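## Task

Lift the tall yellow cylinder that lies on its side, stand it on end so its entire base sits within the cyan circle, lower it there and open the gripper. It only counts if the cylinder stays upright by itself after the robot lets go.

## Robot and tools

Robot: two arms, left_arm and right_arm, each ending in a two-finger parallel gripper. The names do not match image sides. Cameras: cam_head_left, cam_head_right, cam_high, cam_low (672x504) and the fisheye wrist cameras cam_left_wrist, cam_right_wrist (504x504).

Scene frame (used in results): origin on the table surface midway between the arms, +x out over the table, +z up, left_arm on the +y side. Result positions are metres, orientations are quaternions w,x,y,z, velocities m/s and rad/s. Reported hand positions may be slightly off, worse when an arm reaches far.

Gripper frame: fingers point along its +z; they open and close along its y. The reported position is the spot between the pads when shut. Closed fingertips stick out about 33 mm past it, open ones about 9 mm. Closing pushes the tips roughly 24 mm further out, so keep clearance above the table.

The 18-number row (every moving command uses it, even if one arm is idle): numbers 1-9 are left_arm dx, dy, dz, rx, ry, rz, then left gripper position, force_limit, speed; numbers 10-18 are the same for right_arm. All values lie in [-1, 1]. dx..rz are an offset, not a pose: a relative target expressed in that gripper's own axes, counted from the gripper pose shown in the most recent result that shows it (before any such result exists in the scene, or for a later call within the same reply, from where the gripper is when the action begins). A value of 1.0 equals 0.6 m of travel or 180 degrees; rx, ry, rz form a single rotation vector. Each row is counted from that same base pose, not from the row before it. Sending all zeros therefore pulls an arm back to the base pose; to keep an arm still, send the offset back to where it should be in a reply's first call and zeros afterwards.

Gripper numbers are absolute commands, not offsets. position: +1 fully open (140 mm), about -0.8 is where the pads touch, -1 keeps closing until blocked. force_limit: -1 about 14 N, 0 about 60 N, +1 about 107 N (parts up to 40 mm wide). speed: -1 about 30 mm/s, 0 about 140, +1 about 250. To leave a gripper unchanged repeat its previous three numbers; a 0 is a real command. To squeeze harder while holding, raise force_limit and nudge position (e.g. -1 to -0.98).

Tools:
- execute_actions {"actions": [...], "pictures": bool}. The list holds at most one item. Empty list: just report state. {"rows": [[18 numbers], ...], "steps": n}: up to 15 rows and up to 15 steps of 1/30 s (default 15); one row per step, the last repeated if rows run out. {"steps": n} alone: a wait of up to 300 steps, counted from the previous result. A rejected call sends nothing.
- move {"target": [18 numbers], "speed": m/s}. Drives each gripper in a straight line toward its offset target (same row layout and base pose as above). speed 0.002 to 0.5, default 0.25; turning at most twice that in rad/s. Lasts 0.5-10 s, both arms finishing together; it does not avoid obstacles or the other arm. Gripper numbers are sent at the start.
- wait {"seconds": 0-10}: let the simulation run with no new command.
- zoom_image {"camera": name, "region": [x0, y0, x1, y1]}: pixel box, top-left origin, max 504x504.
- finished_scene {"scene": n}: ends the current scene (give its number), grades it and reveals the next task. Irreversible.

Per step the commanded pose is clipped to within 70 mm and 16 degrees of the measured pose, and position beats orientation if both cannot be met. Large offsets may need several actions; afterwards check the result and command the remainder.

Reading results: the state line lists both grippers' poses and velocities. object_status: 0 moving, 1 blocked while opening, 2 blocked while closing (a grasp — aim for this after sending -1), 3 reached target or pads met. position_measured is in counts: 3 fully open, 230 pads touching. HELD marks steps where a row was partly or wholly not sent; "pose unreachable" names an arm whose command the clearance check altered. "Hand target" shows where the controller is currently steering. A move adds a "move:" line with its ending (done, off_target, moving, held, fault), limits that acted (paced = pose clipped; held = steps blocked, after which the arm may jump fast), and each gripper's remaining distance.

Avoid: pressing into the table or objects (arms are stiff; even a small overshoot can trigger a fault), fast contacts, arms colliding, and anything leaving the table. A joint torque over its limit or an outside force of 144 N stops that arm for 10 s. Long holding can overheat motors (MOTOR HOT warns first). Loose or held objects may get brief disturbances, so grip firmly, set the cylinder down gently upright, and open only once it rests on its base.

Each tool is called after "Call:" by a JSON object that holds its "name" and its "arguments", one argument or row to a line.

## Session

Call:
{"name": "execute_actions", "arguments": {
  "actions": []
}}

Scene clock: 0.00 s of 3900.00 s.
left_arm: end_effector_position=(+0.6180, +0.6577, +0.3210) position_measured=3 object_status=3 end_effector_quat_wxyz=(-0.000, +1.000, -0.031, -0.002) end_effector_velocity=(-0.000, -0.000, -0.000) end_effector_angular_velocity=(+0.001, +0.001, -0.002) | right_arm: end_effector_position=(+0.2864, -0.6690, +0.3240) position_measured=3 object_status=3 end_effector_quat_wxyz=(+0.037, +0.503, +0.690, -0.519) end_effector_velocity=(-0.001, -0.000, +0.000) end_effector_angular_velocity=(-0.000, +0.002, -0.001)
Joint positions: left_arm=[-0.052  0.165  1.605  0.001  1.375  1.518] | right_arm=[ 0.237 -0.094  2.218 -0.763  1.833 -0.023]
Joint velocities: left_arm=[-0.     0.001  0.     0.     0.001  0.002] | right_arm=[-0.    -0.     0.001  0.     0.001 -0.001]
Joint torques (N m, as the joint torque sensors report them, + toward a larger angle): no reading
Hand target (left_arm): +0.618, +0.658, +0.321; -0.000, +1.000, -0.031, -0.002
Hand target (right_arm): +0.286, -0.669, +0.324; +0.037, +0.503, +0.690, -0.519

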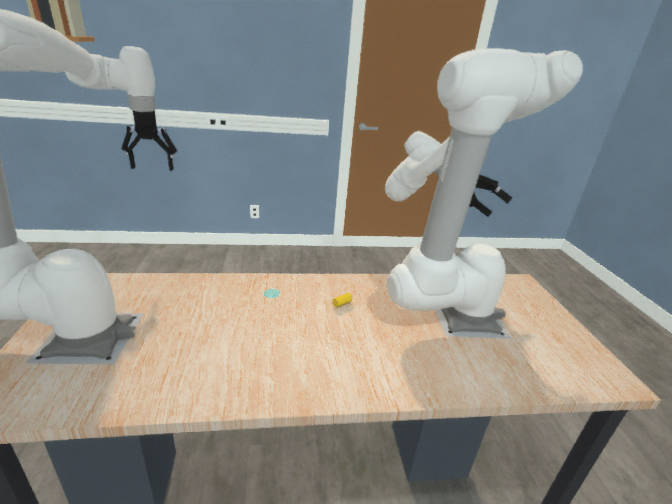

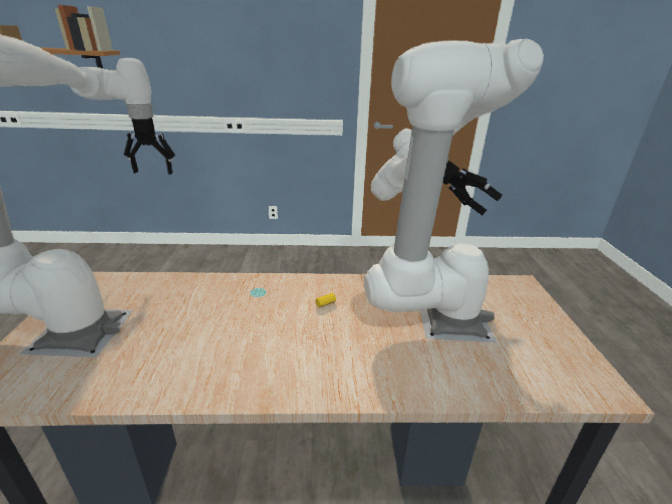

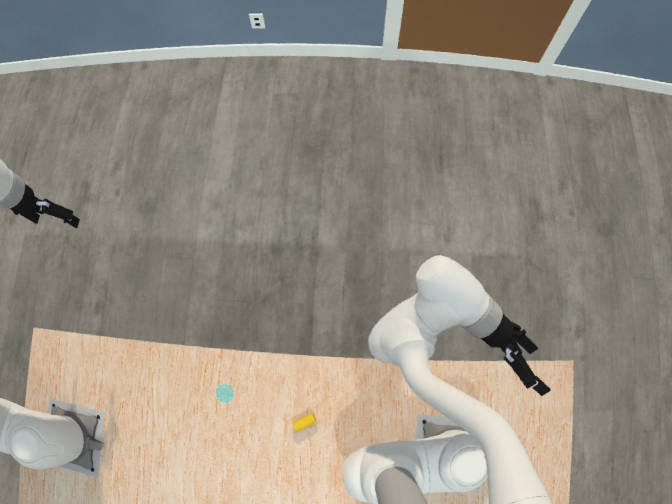

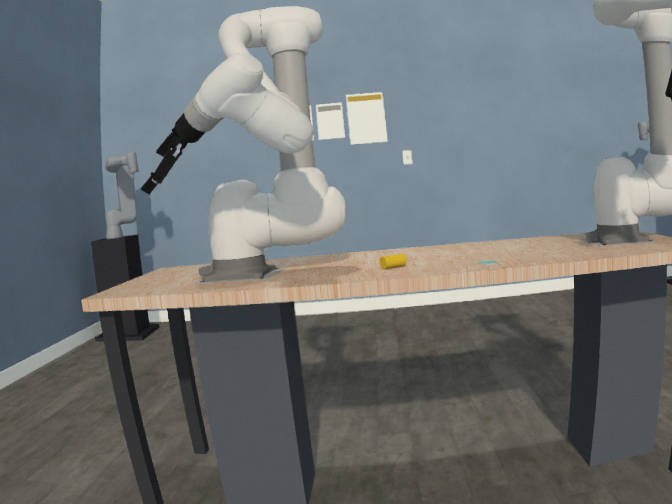

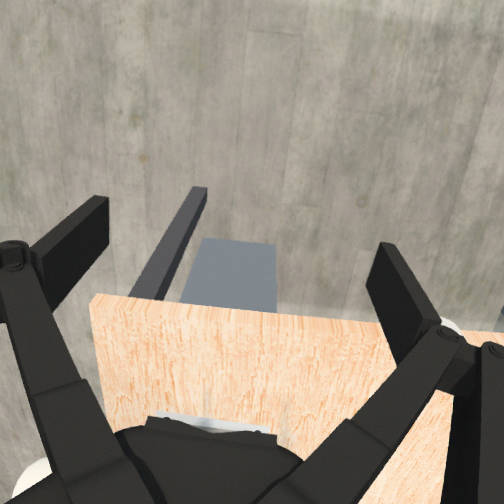

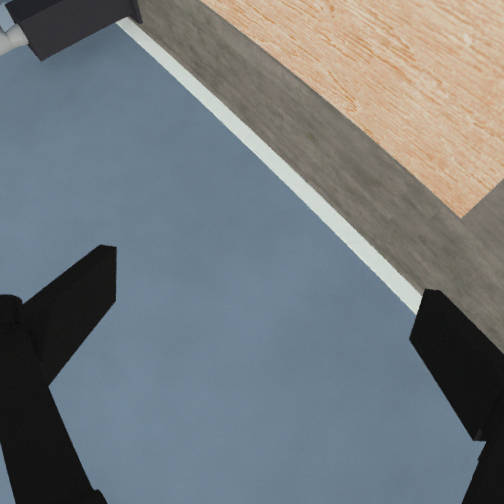

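Call:
{"name": "move", "arguments": {
  "target": [0,0,0,0,0,0,1,0,0,0.927,-0.158,-0.546,0.052,-0.412,-0.852,0.1,0,0],
  "speed": 0.4
}}

Scene clock: 6.07 s of 3900.00 s.
left_arm: end_effector_position=(+0.6180, +0.6577, +0.3210) position_measured=3 object_status=3 end_effector_quat_wxyz=(-0.000, +1.000, -0.031, -0.002) end_effector_velocity=(+0.000, -0.002, -0.000) end_effector_angular_velocity=(-0.000, -0.001, -0.002) | right_arm: end_effector_position=(+0.0986, -0.0540, +0.2196) position_measured=117 object_status=3 end_effector_quat_wxyz=(+0.191, +0.800, -0.463, +0.331) end_effector_velocity=(-0.000, +0.001, -0.000) end_effector_angular_velocity=(+0.002, +0.001, +0.001)
Joint positions: left_arm=[-0.052  0.165  1.605  0.001  1.375  1.518] | right_arm=[ 1.678  0.313  1.797 -0.345  1.742 -1.993]
Joint velocities: left_arm=[-0.003 -0.     0.001 -0.    -0.002 -0.   ] | right_arm=[ 0.     0.    -0.001  0.    -0.001 -0.001]
Joint torques (N m, as the joint torque sensors report them, + toward a larger angle): left_arm=[  5.49 -58.   -40.82   3.27   0.07   0.37] | right_arm=[  2.4  -66.34 -34.39   3.25   1.79   0.18]
Hand target (left_arm): +0.618, +0.658, +0.321; -0.000, +1.000, -0.031, -0.002
Hand target (right_arm): +0.099, -0.054, +0.220; +0.191, +0.800, -0.463, +0.331
Off the commanded pose (left_arm): 0.000 m, 0 deg.
Off the commanded pose (right_arm): 0.001 m, 0 deg.
move: done

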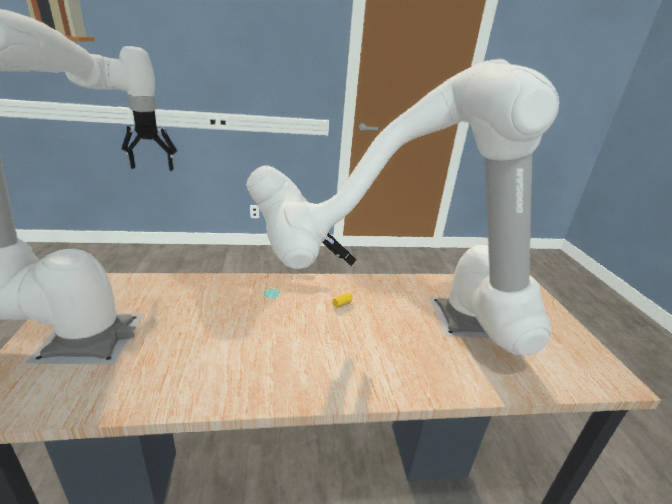

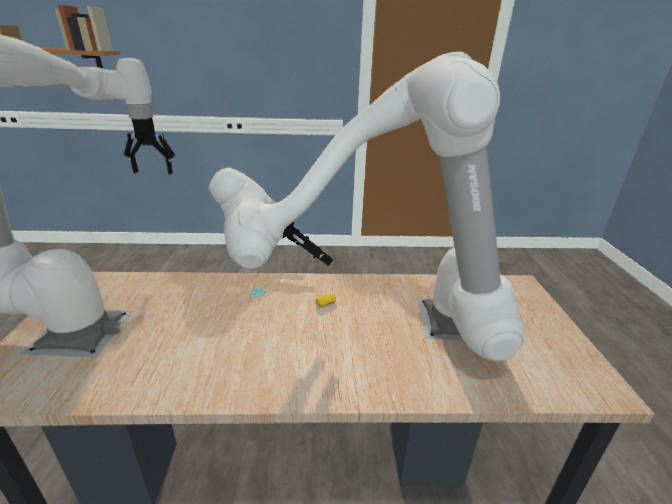

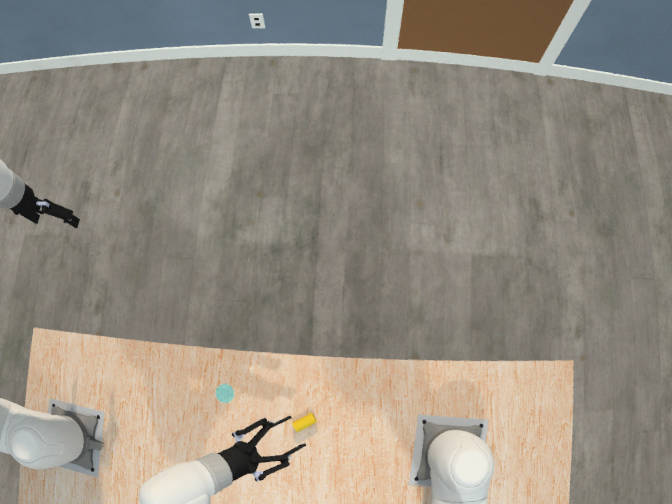

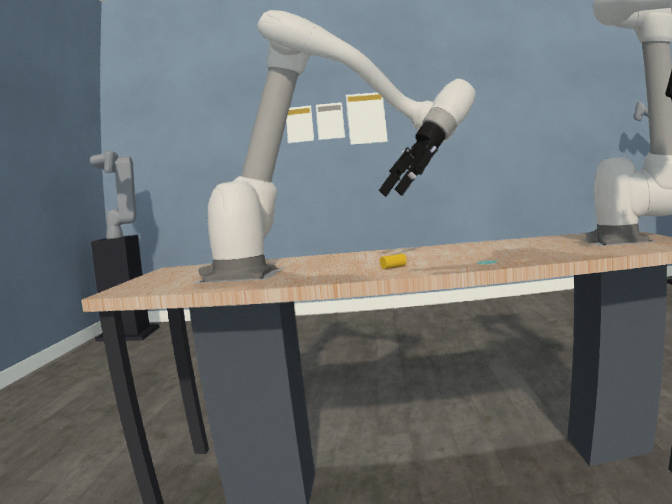

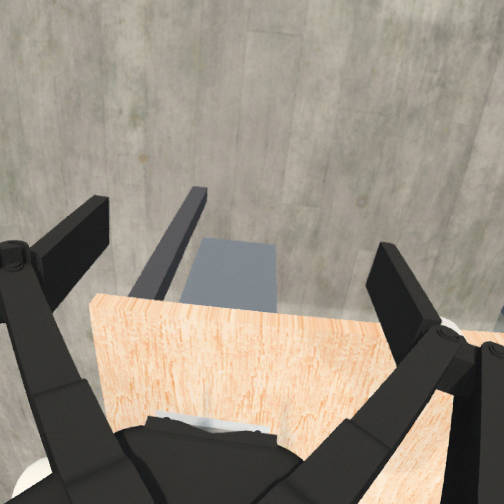

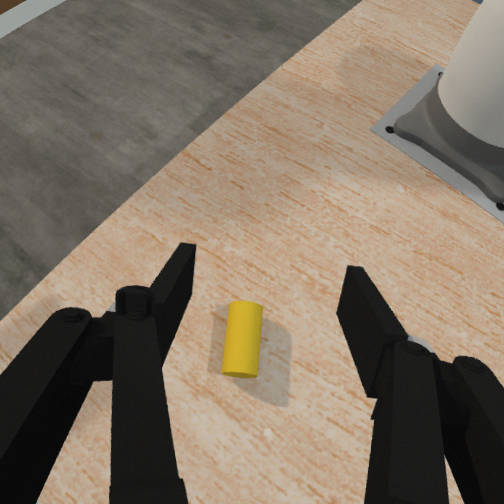

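Call:
{"name": "move", "arguments": {
  "target": [0,0,0,0,0,0,1,0,0,-0.206,-0.018,0.206,0,0,0,0.1,0,0],
  "speed": 0.2
}}

Scene clock: 7.80 s of 3900.00 s.
left_arm: end_effector_position=(+0.6180, +0.6577, +0.3210) position_measured=3 object_status=3 end_effector_quat_wxyz=(-0.000, +1.000, -0.031, -0.002) end_effector_velocity=(-0.000, -0.000, +0.001) end_effector_angular_velocity=(+0.000, -0.001, -0.000) | right_arm: end_effector_position=(+0.1080, -0.0484, +0.0450) position_measured=117 object_status=3 end_effector_quat_wxyz=(+0.191, +0.800, -0.463, +0.331) end_effector_velocity=(+0.000, +0.000, -0.001) end_effector_angular_velocity=(-0.000, +0.000, +0.000)
Joint positions: left_arm=[-0.052  0.165  1.605  0.001  1.375  1.518] | right_arm=[ 1.664  0.506  1.9   -0.351  1.461 -1.903]
Joint velocities: left_arm=[-0.001 -0.001 -0.     0.001  0.001 -0.001] | right_arm=[ 0.     0.001  0.    -0.    -0.001  0.   ]
Joint torques (N m, as the joint torque sensors report them, + toward a larger angle): left_arm=[  5.44 -56.39 -40.92   3.37  -0.02   0.14] | right_arm=[  2.75 -75.34 -27.05   2.74   1.88   0.3 ]
Hand target (left_arm): +0.618, +0.658, +0.321; -0.000, +1.000, -0.031, -0.002
Hand target (right_arm): +0.108, -0.048, +0.045; +0.191, +0.800, -0.463, +0.331
Off the commanded pose (left_arm): 0.000 m, 0 deg.
Off the commanded pose (right_arm): 0.000 m, 0 deg.
move: done

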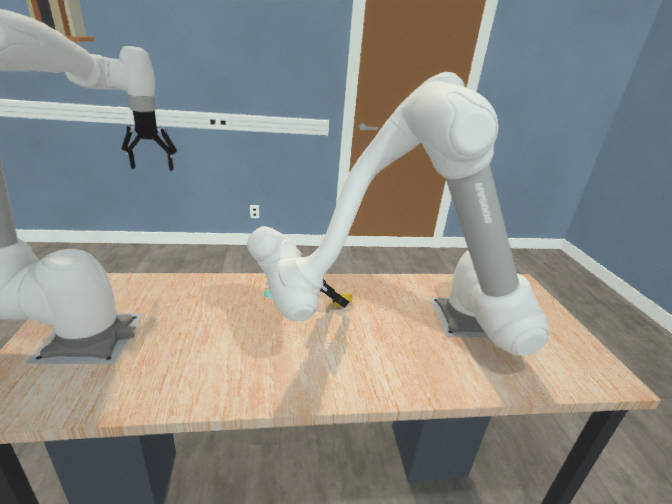

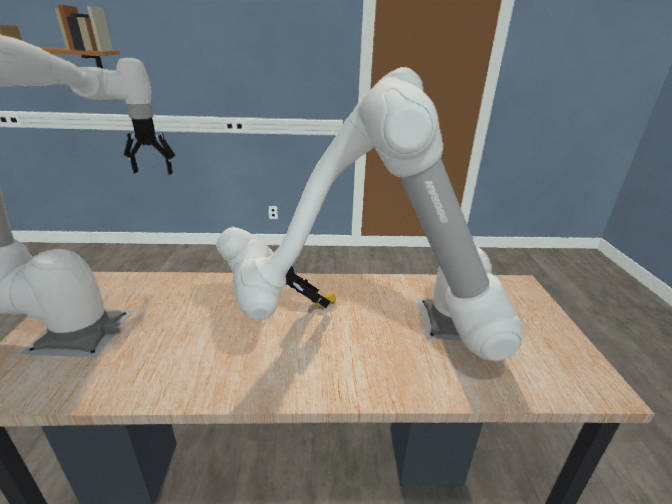

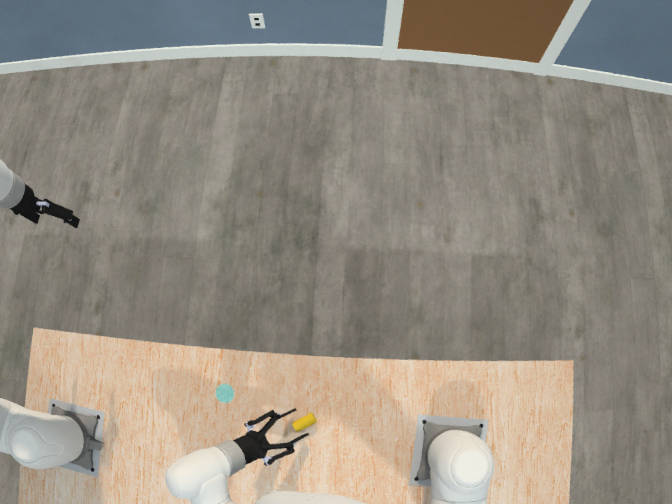

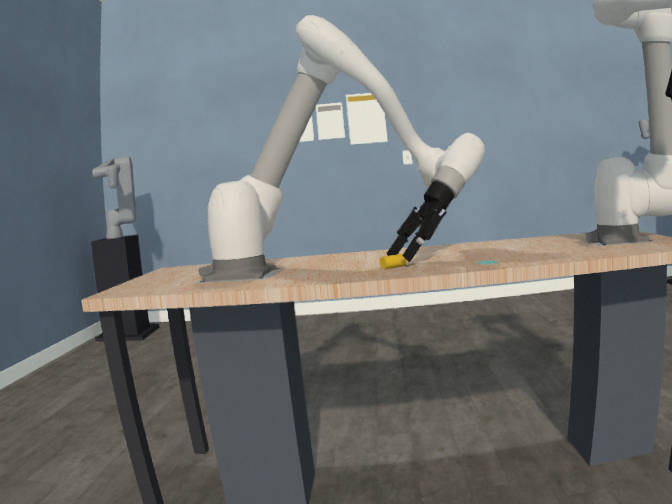

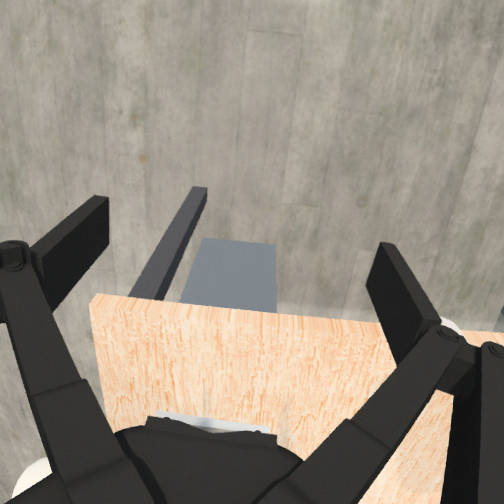

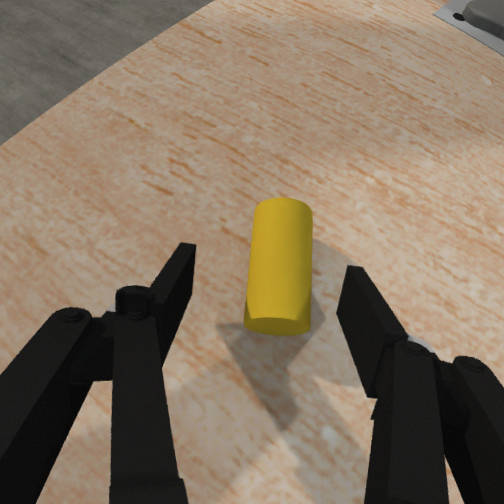

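Call:
{"name": "move", "arguments": {
  "target": [0,0,0,0,0,0,1,0,0,-0.011,0.013,0.011,0.016,0,-0.016,0.1,0,0],
  "speed": 0.05
}}

Call:
{"name": "move", "arguments": {
  "target": [0,0,0,0,0,0,1,0,0,0,0,0,0,0,0,-1,0,-0.4]
}}

Scene clock: 9.33 s of 3900.00 s.
left_arm: end_effector_position=(+0.6180, +0.6577, +0.3210) position_measured=3 object_status=3 end_effector_quat_wxyz=(-0.000, +1.000, -0.031, -0.002) end_effector_velocity=(+0.000, +0.000, +0.001) end_effector_angular_velocity=(-0.000, -0.001, +0.000) | right_arm: end_effector_position=(+0.1013, -0.0523, +0.0356) position_measured=117 object_status=3 end_effector_quat_wxyz=(+0.179, +0.816, -0.434, +0.338) end_effector_velocity=(+0.000, -0.001, +0.000) end_effector_angular_velocity=(-0.002, -0.001, -0.001)
Joint positions: left_arm=[-0.052  0.165  1.605  0.001  1.375  1.518] | right_arm=[ 1.696  0.506  1.926 -0.378  1.427 -1.918]
Joint velocities: left_arm=[ 0.001 -0.001 -0.    -0.    -0.     0.   ] | right_arm=[-0.     0.     0.    -0.     0.002  0.   ]
Joint torques (N m, as the joint torque sensors report them, + toward a larger angle): left_arm=[  2.64 -54.86 -40.4    3.1    0.3    0.02] | right_arm=[  1.33 -75.64 -25.28   2.54   2.07   0.38]
Hand target (left_arm): +0.618, +0.658, +0.321; -0.000, +1.000, -0.031, -0.002
Hand target (right_arm): +0.101, -0.052, +0.036; +0.179, +0.816, -0.434, +0.338
Off the commanded pose (left_arm): 0.000 m, 0 deg.
Off the commanded pose (right_arm): 0.000 m, 0 deg.
move: done

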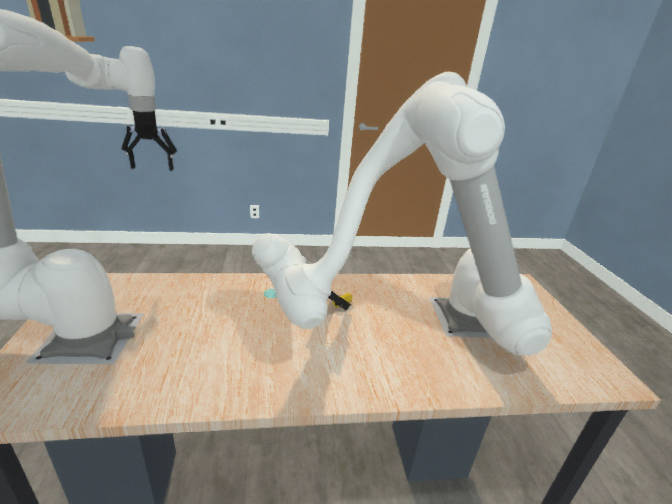

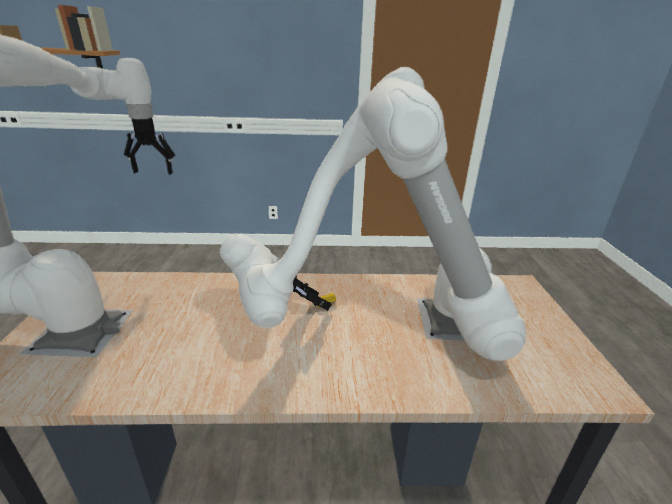

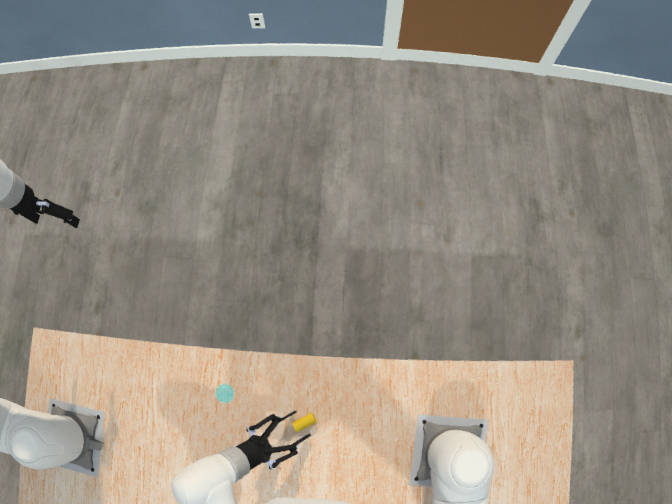

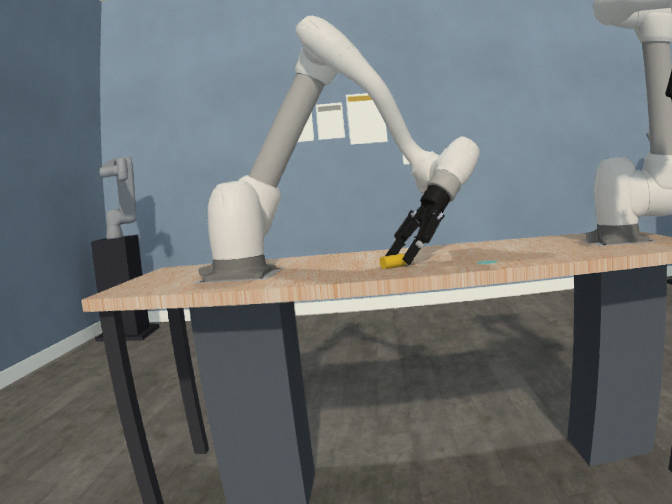

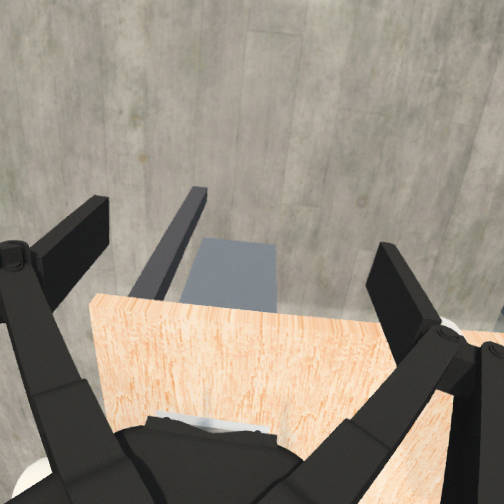

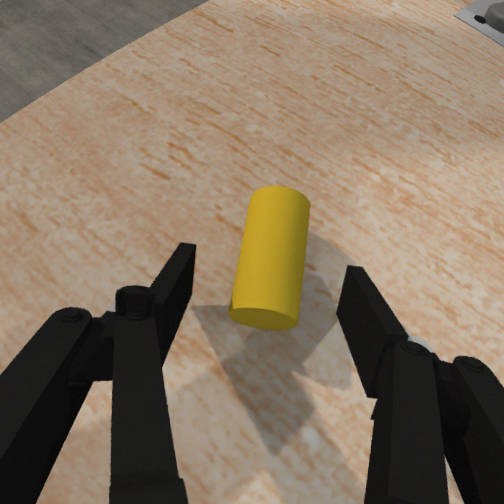

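Scene clock: 10.00 s of 3900.00 s.
left_arm: end_effector_position=(+0.6180, +0.6577, +0.3210) position_measured=3 object_status=3 end_effector_quat_wxyz=(-0.000, +1.000, -0.031, -0.002) end_effector_velocity=(-0.000, +0.001, -0.001) end_effector_angular_velocity=(+0.000, +0.003, +0.002) | right_arm: end_effector_position=(+0.1013, -0.0523, +0.0357) position_measured=186 object_status=2 end_effector_quat_wxyz=(+0.179, +0.816, -0.434, +0.338) end_effector_velocity=(+0.000, -0.000, +0.000) end_effector_angular_velocity=(-0.001, +0.000, +0.000)
Joint positions: left_arm=[-0.052  0.165  1.605  0.001  1.375  1.518] | right_arm=[ 1.696  0.505  1.926 -0.378  1.427 -1.918]
Joint velocities: left_arm=[ 0.001  0.001  0.    -0.     0.001 -0.001] | right_arm=[ 0.     0.     0.    -0.     0.001 -0.001]
Joint torques (N m, as the joint torque sensors report them, + toward a larger angle): left_arm=[  5.78 -58.2  -39.89   3.3    0.22   0.06] | right_arm=[  0.91 -70.56 -23.04   3.35   0.15   0.32]
Hand target (left_arm): +0.618, +0.658, +0.321; -0.000, +1.000, -0.031, -0.002
Hand target (right_arm): +0.101, -0.052, +0.036; +0.179, +0.816, -0.434, +0.338
Off the commanded pose (left_arm): 0.000 m, 0 deg.
Off the commanded pose (right_arm): 0.000 m, 0 deg.
move: done

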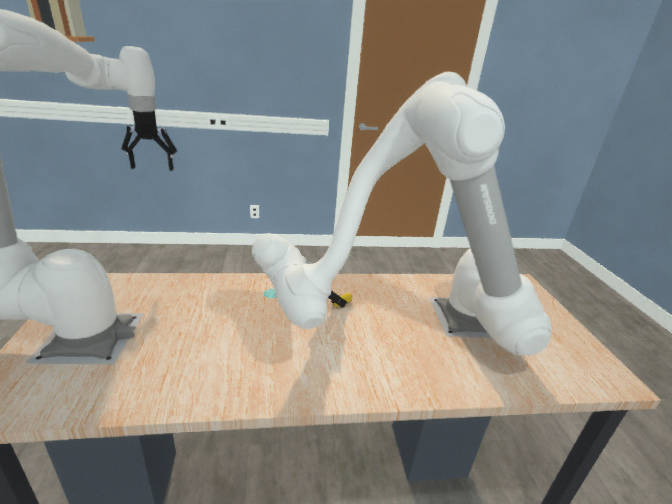

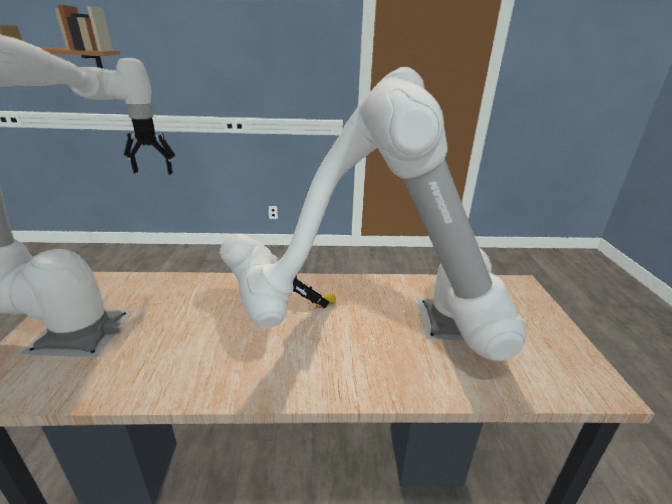

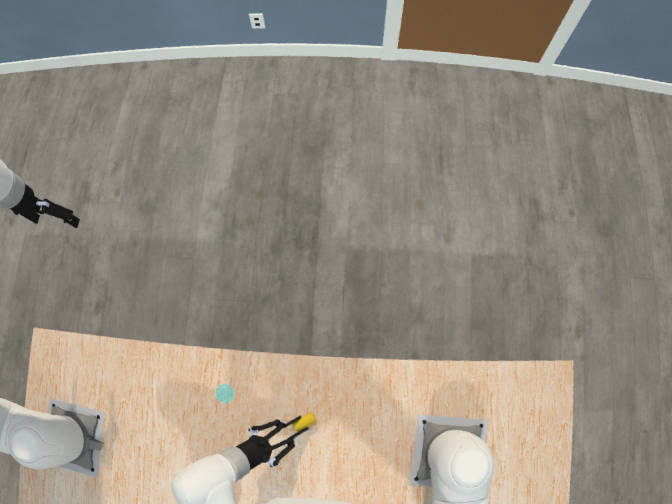

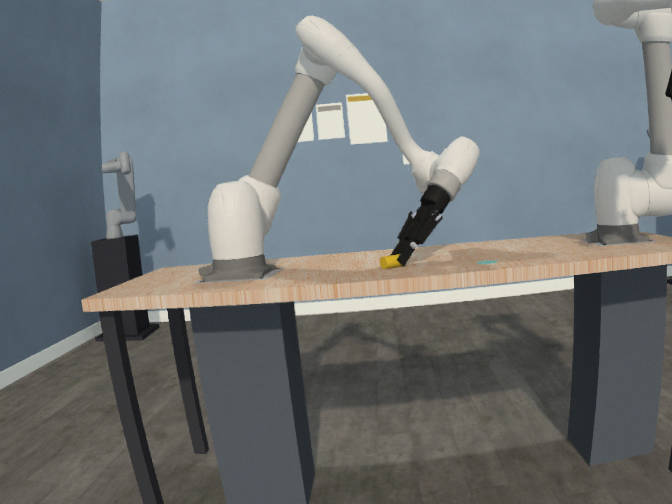

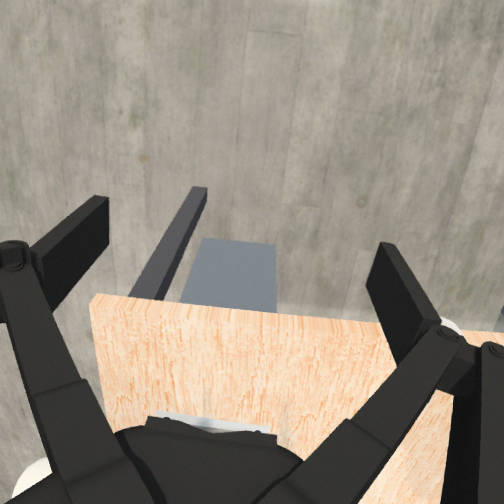

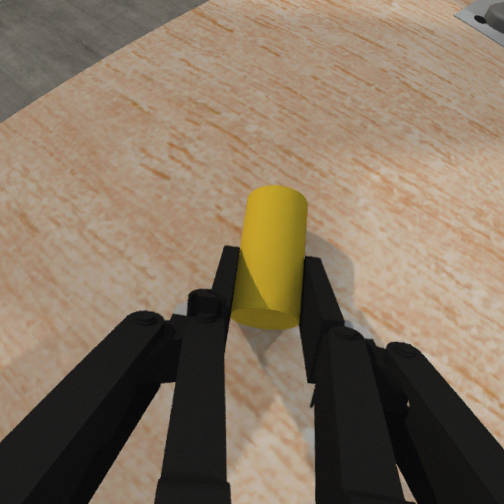

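Call:
{"name": "move", "arguments": {
  "target": [0,0,0,0,0,0,1,0,0,0.08,0,-0.08,0,0,0,-1,0,-0.4]
}}

Call:
{"name": "move", "arguments": {
  "target": [0,0,0,0,0,0,1,0,0,-0.162,-0.321,-0.12,0,-0.5,0,-1,0,-0.4],
  "speed": 0.3
}}

Call:
{"name": "zoom_image", "arguments": {
  "camera": "cam_low",
  "region": [445,215,525,275]
}}

Call:
{"name": "zoom_image", "arguments": {
  "camera": "cam_head_left",
  "region": [240,255,310,310]
}}

Scene clock: 11.50 s of 3900.00 s.
left_arm: end_effector_position=(+0.6180, +0.6577, +0.3210) position_measured=3 object_status=3 end_effector_quat_wxyz=(-0.000, +1.000, -0.031, -0.002) end_effector_velocity=(+0.000, +0.000, -0.002) end_effector_angular_velocity=(+0.000, +0.003, -0.001) | right_arm: end_effector_position=(+0.1013, -0.0524, +0.1034) position_measured=186 object_status=2 end_effector_quat_wxyz=(+0.179, +0.816, -0.434, +0.337) end_effector_velocity=(-0.000, -0.001, +0.000) end_effector_angular_velocity=(-0.001, +0.000, +0.001)
Joint positions: left_arm=[-0.052  0.165  1.605  0.001  1.375  1.518] | right_arm=[ 1.696  0.422  1.895 -0.375  1.534 -1.961]
Joint velocities: left_arm=[ 0.     0.002  0.001  0.    -0.     0.001] | right_arm=[ 0.    -0.001  0.001  0.    -0.    -0.001]
Joint torques (N m, as the joint torque sensors report them, + toward a larger angle): left_arm=[  5.51 -55.11 -40.28   3.67   0.03   0.28] | right_arm=[  1.47 -70.32 -30.23   2.6    2.04   0.32]
Hand target (left_arm): +0.618, +0.658, +0.321; -0.000, +1.000, -0.031, -0.002
Hand target (right_arm): +0.101, -0.052, +0.103; +0.179, +0.816, -0.434, +0.337
Off the commanded pose (left_arm): 0.000 m, 0 deg.
Off the commanded pose (right_arm): 0.000 m, 0 deg.
move: done

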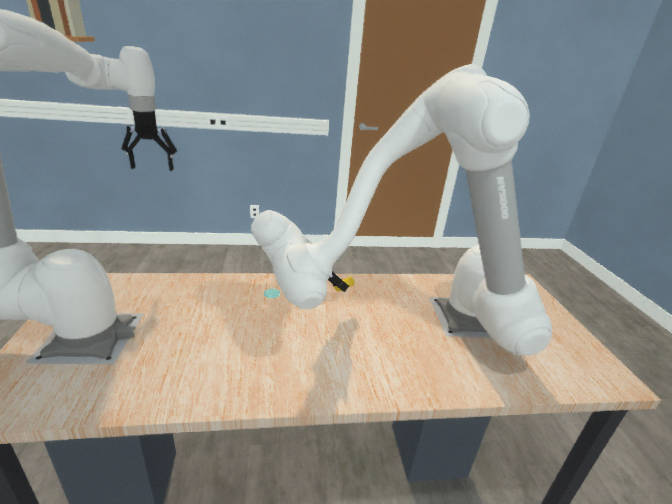

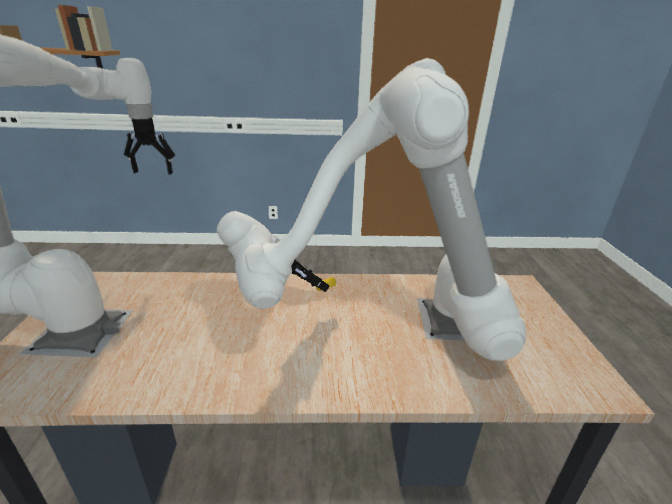

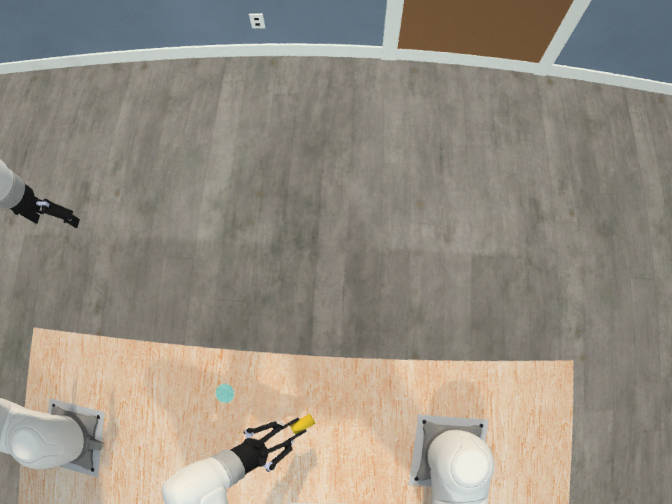

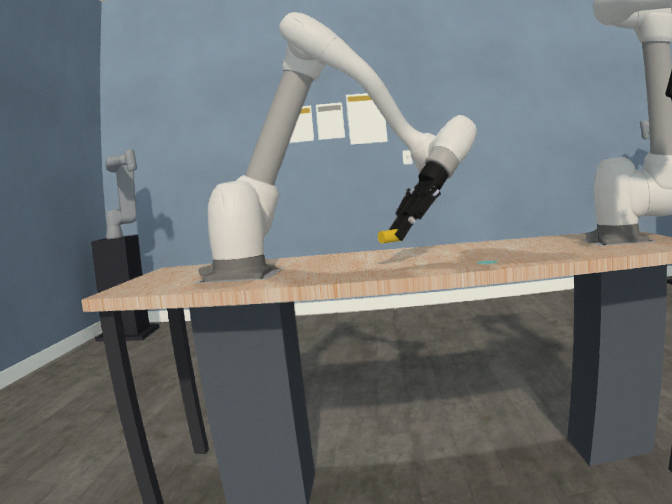

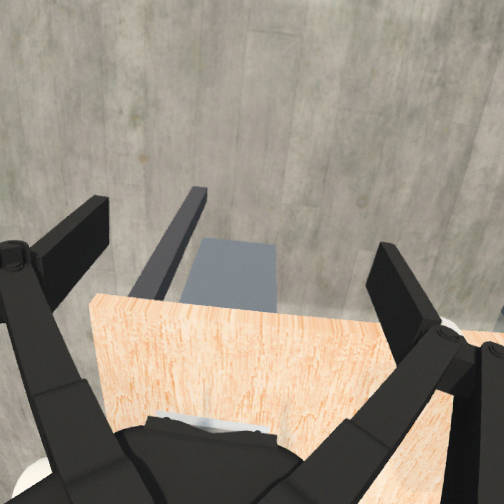

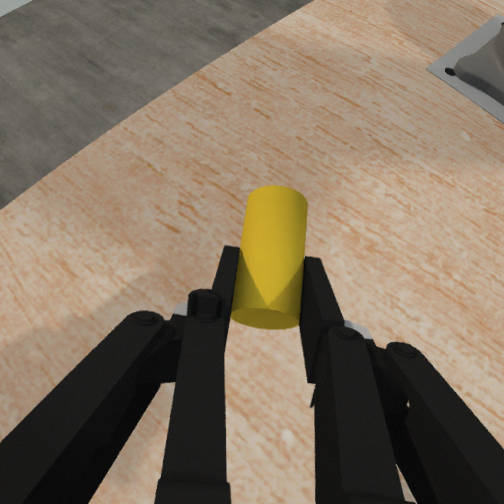

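Scene clock: 14.57 s of 3900.00 s.
left_arm: end_effector_position=(+0.6180, +0.6577, +0.3210) position_measured=3 object_status=3 end_effector_quat_wxyz=(-0.000, +1.000, -0.031, -0.002) end_effector_velocity=(-0.000, -0.001, +0.000) end_effector_angular_velocity=(-0.001, -0.000, +0.000) | right_arm: end_effector_position=(+0.1939, +0.1549, +0.0860) position_measured=186 object_status=2 end_effector_quat_wxyz=(-0.180, +0.815, -0.434, -0.338) end_effector_velocity=(-0.001, -0.002, -0.002) end_effector_angular_velocity=(-0.002, +0.003, +0.000)
Joint positions: left_arm=[-0.052  0.165  1.605  0.001  1.375  1.518] | right_arm=[ 1.043  0.313  2.112  1.184  0.791 -3.679]
Joint velocities: left_arm=[-0.001 -0.001  0.    -0.001  0.    -0.001] | right_arm=[-0.001  0.001  0.004  0.002  0.001 -0.002]
Joint torques (N m, as the joint torque sensors report them, + toward a larger angle): left_arm=[  7.07 -56.33 -40.83   3.73  -0.04  -0.2 ] | right_arm=[  3.49 -63.56 -33.61   2.85   1.23   0.41]
Hand target (left_arm): +0.618, +0.658, +0.321; -0.000, +1.000, -0.031, -0.002
Hand target (right_arm): +0.194, +0.155, +0.086; -0.180, +0.815, -0.434, -0.338
Off the commanded pose (left_arm): 0.000 m, 0 deg.
Off the commanded pose (right_arm): 0.001 m, 0 deg.
move: done

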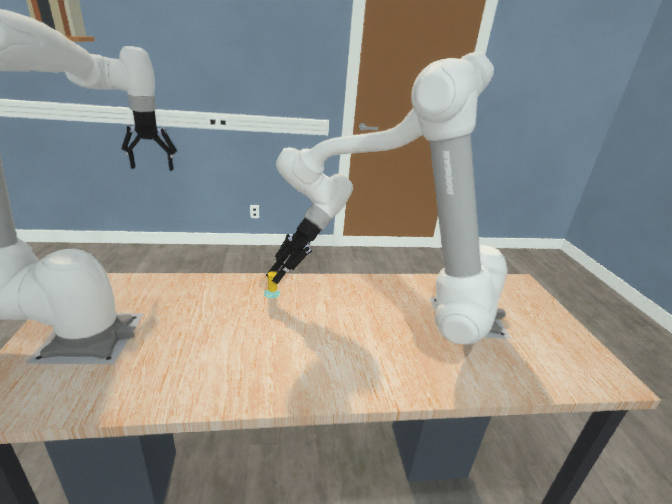

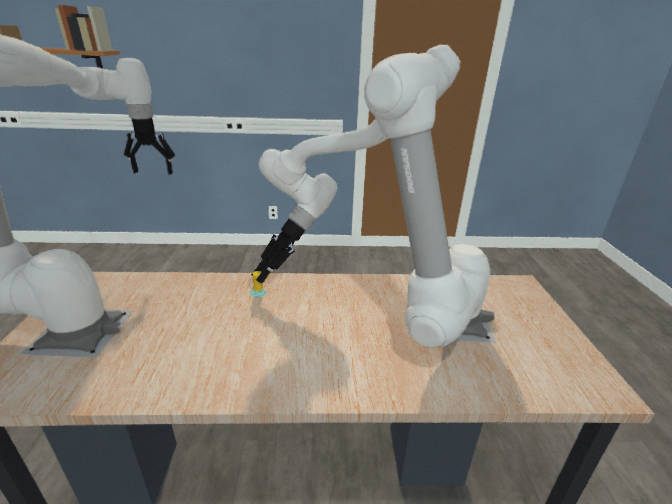

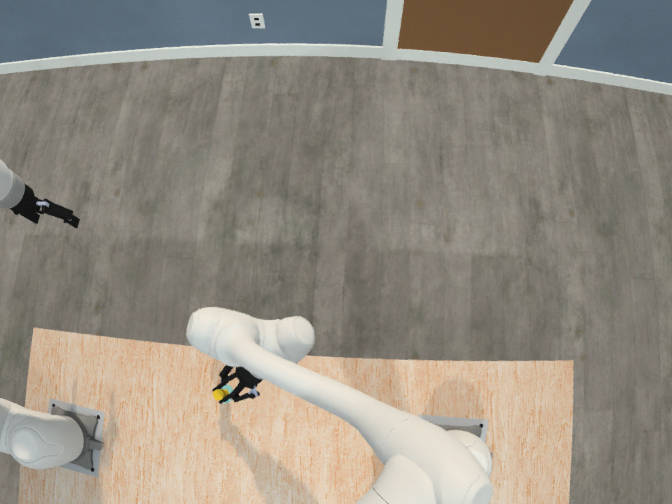

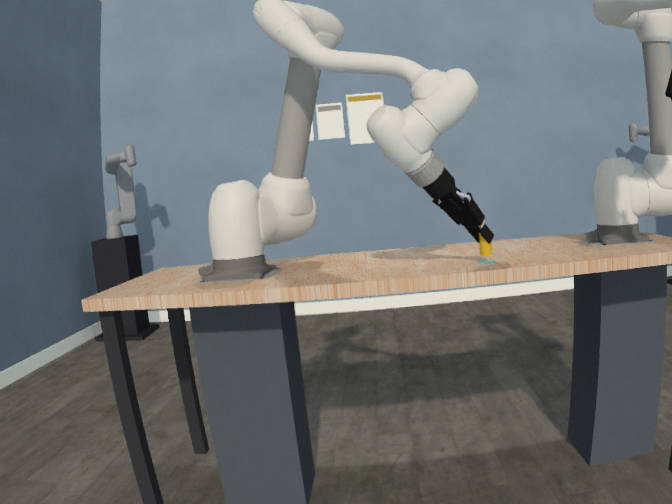

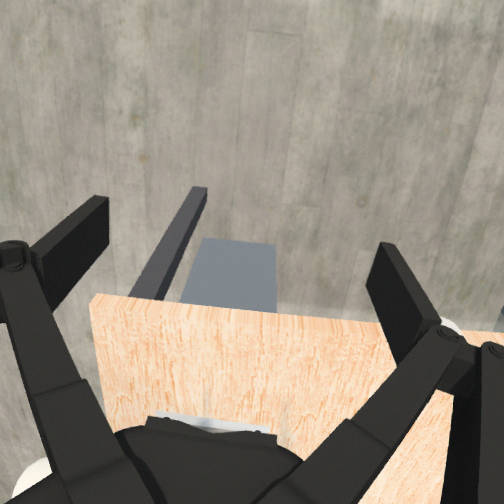

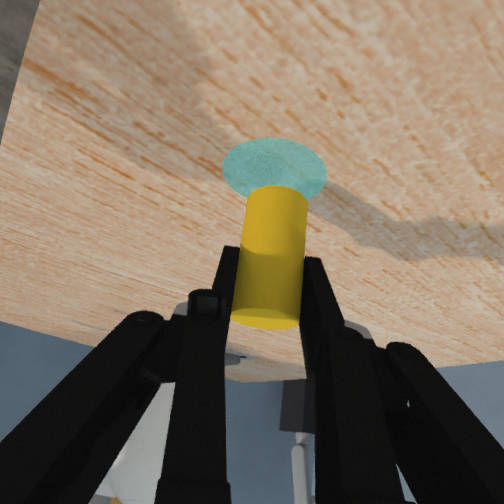

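Region (445, 215, 525, 275) of cam_low's 672x504 image, scaled by 6.300, with more detail than that image has; it fills the top 378 rows of this view, and the rest is white.

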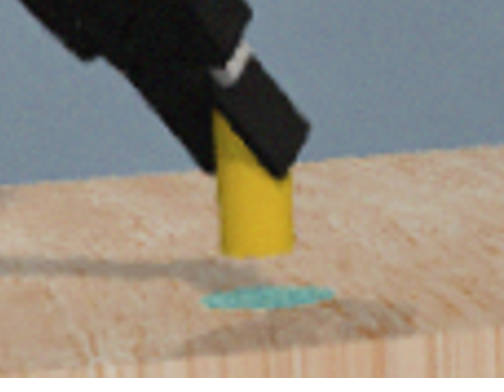

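Region (240, 255, 310, 310) of cam_head_left's 672x504 image, scaled by 7.200, with more detail than that image has; it fills the top 396 rows of this view, and the rest is white.

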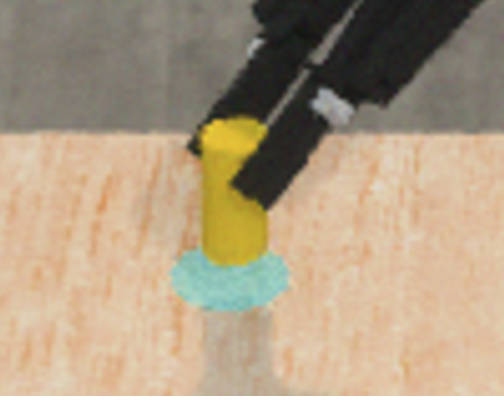

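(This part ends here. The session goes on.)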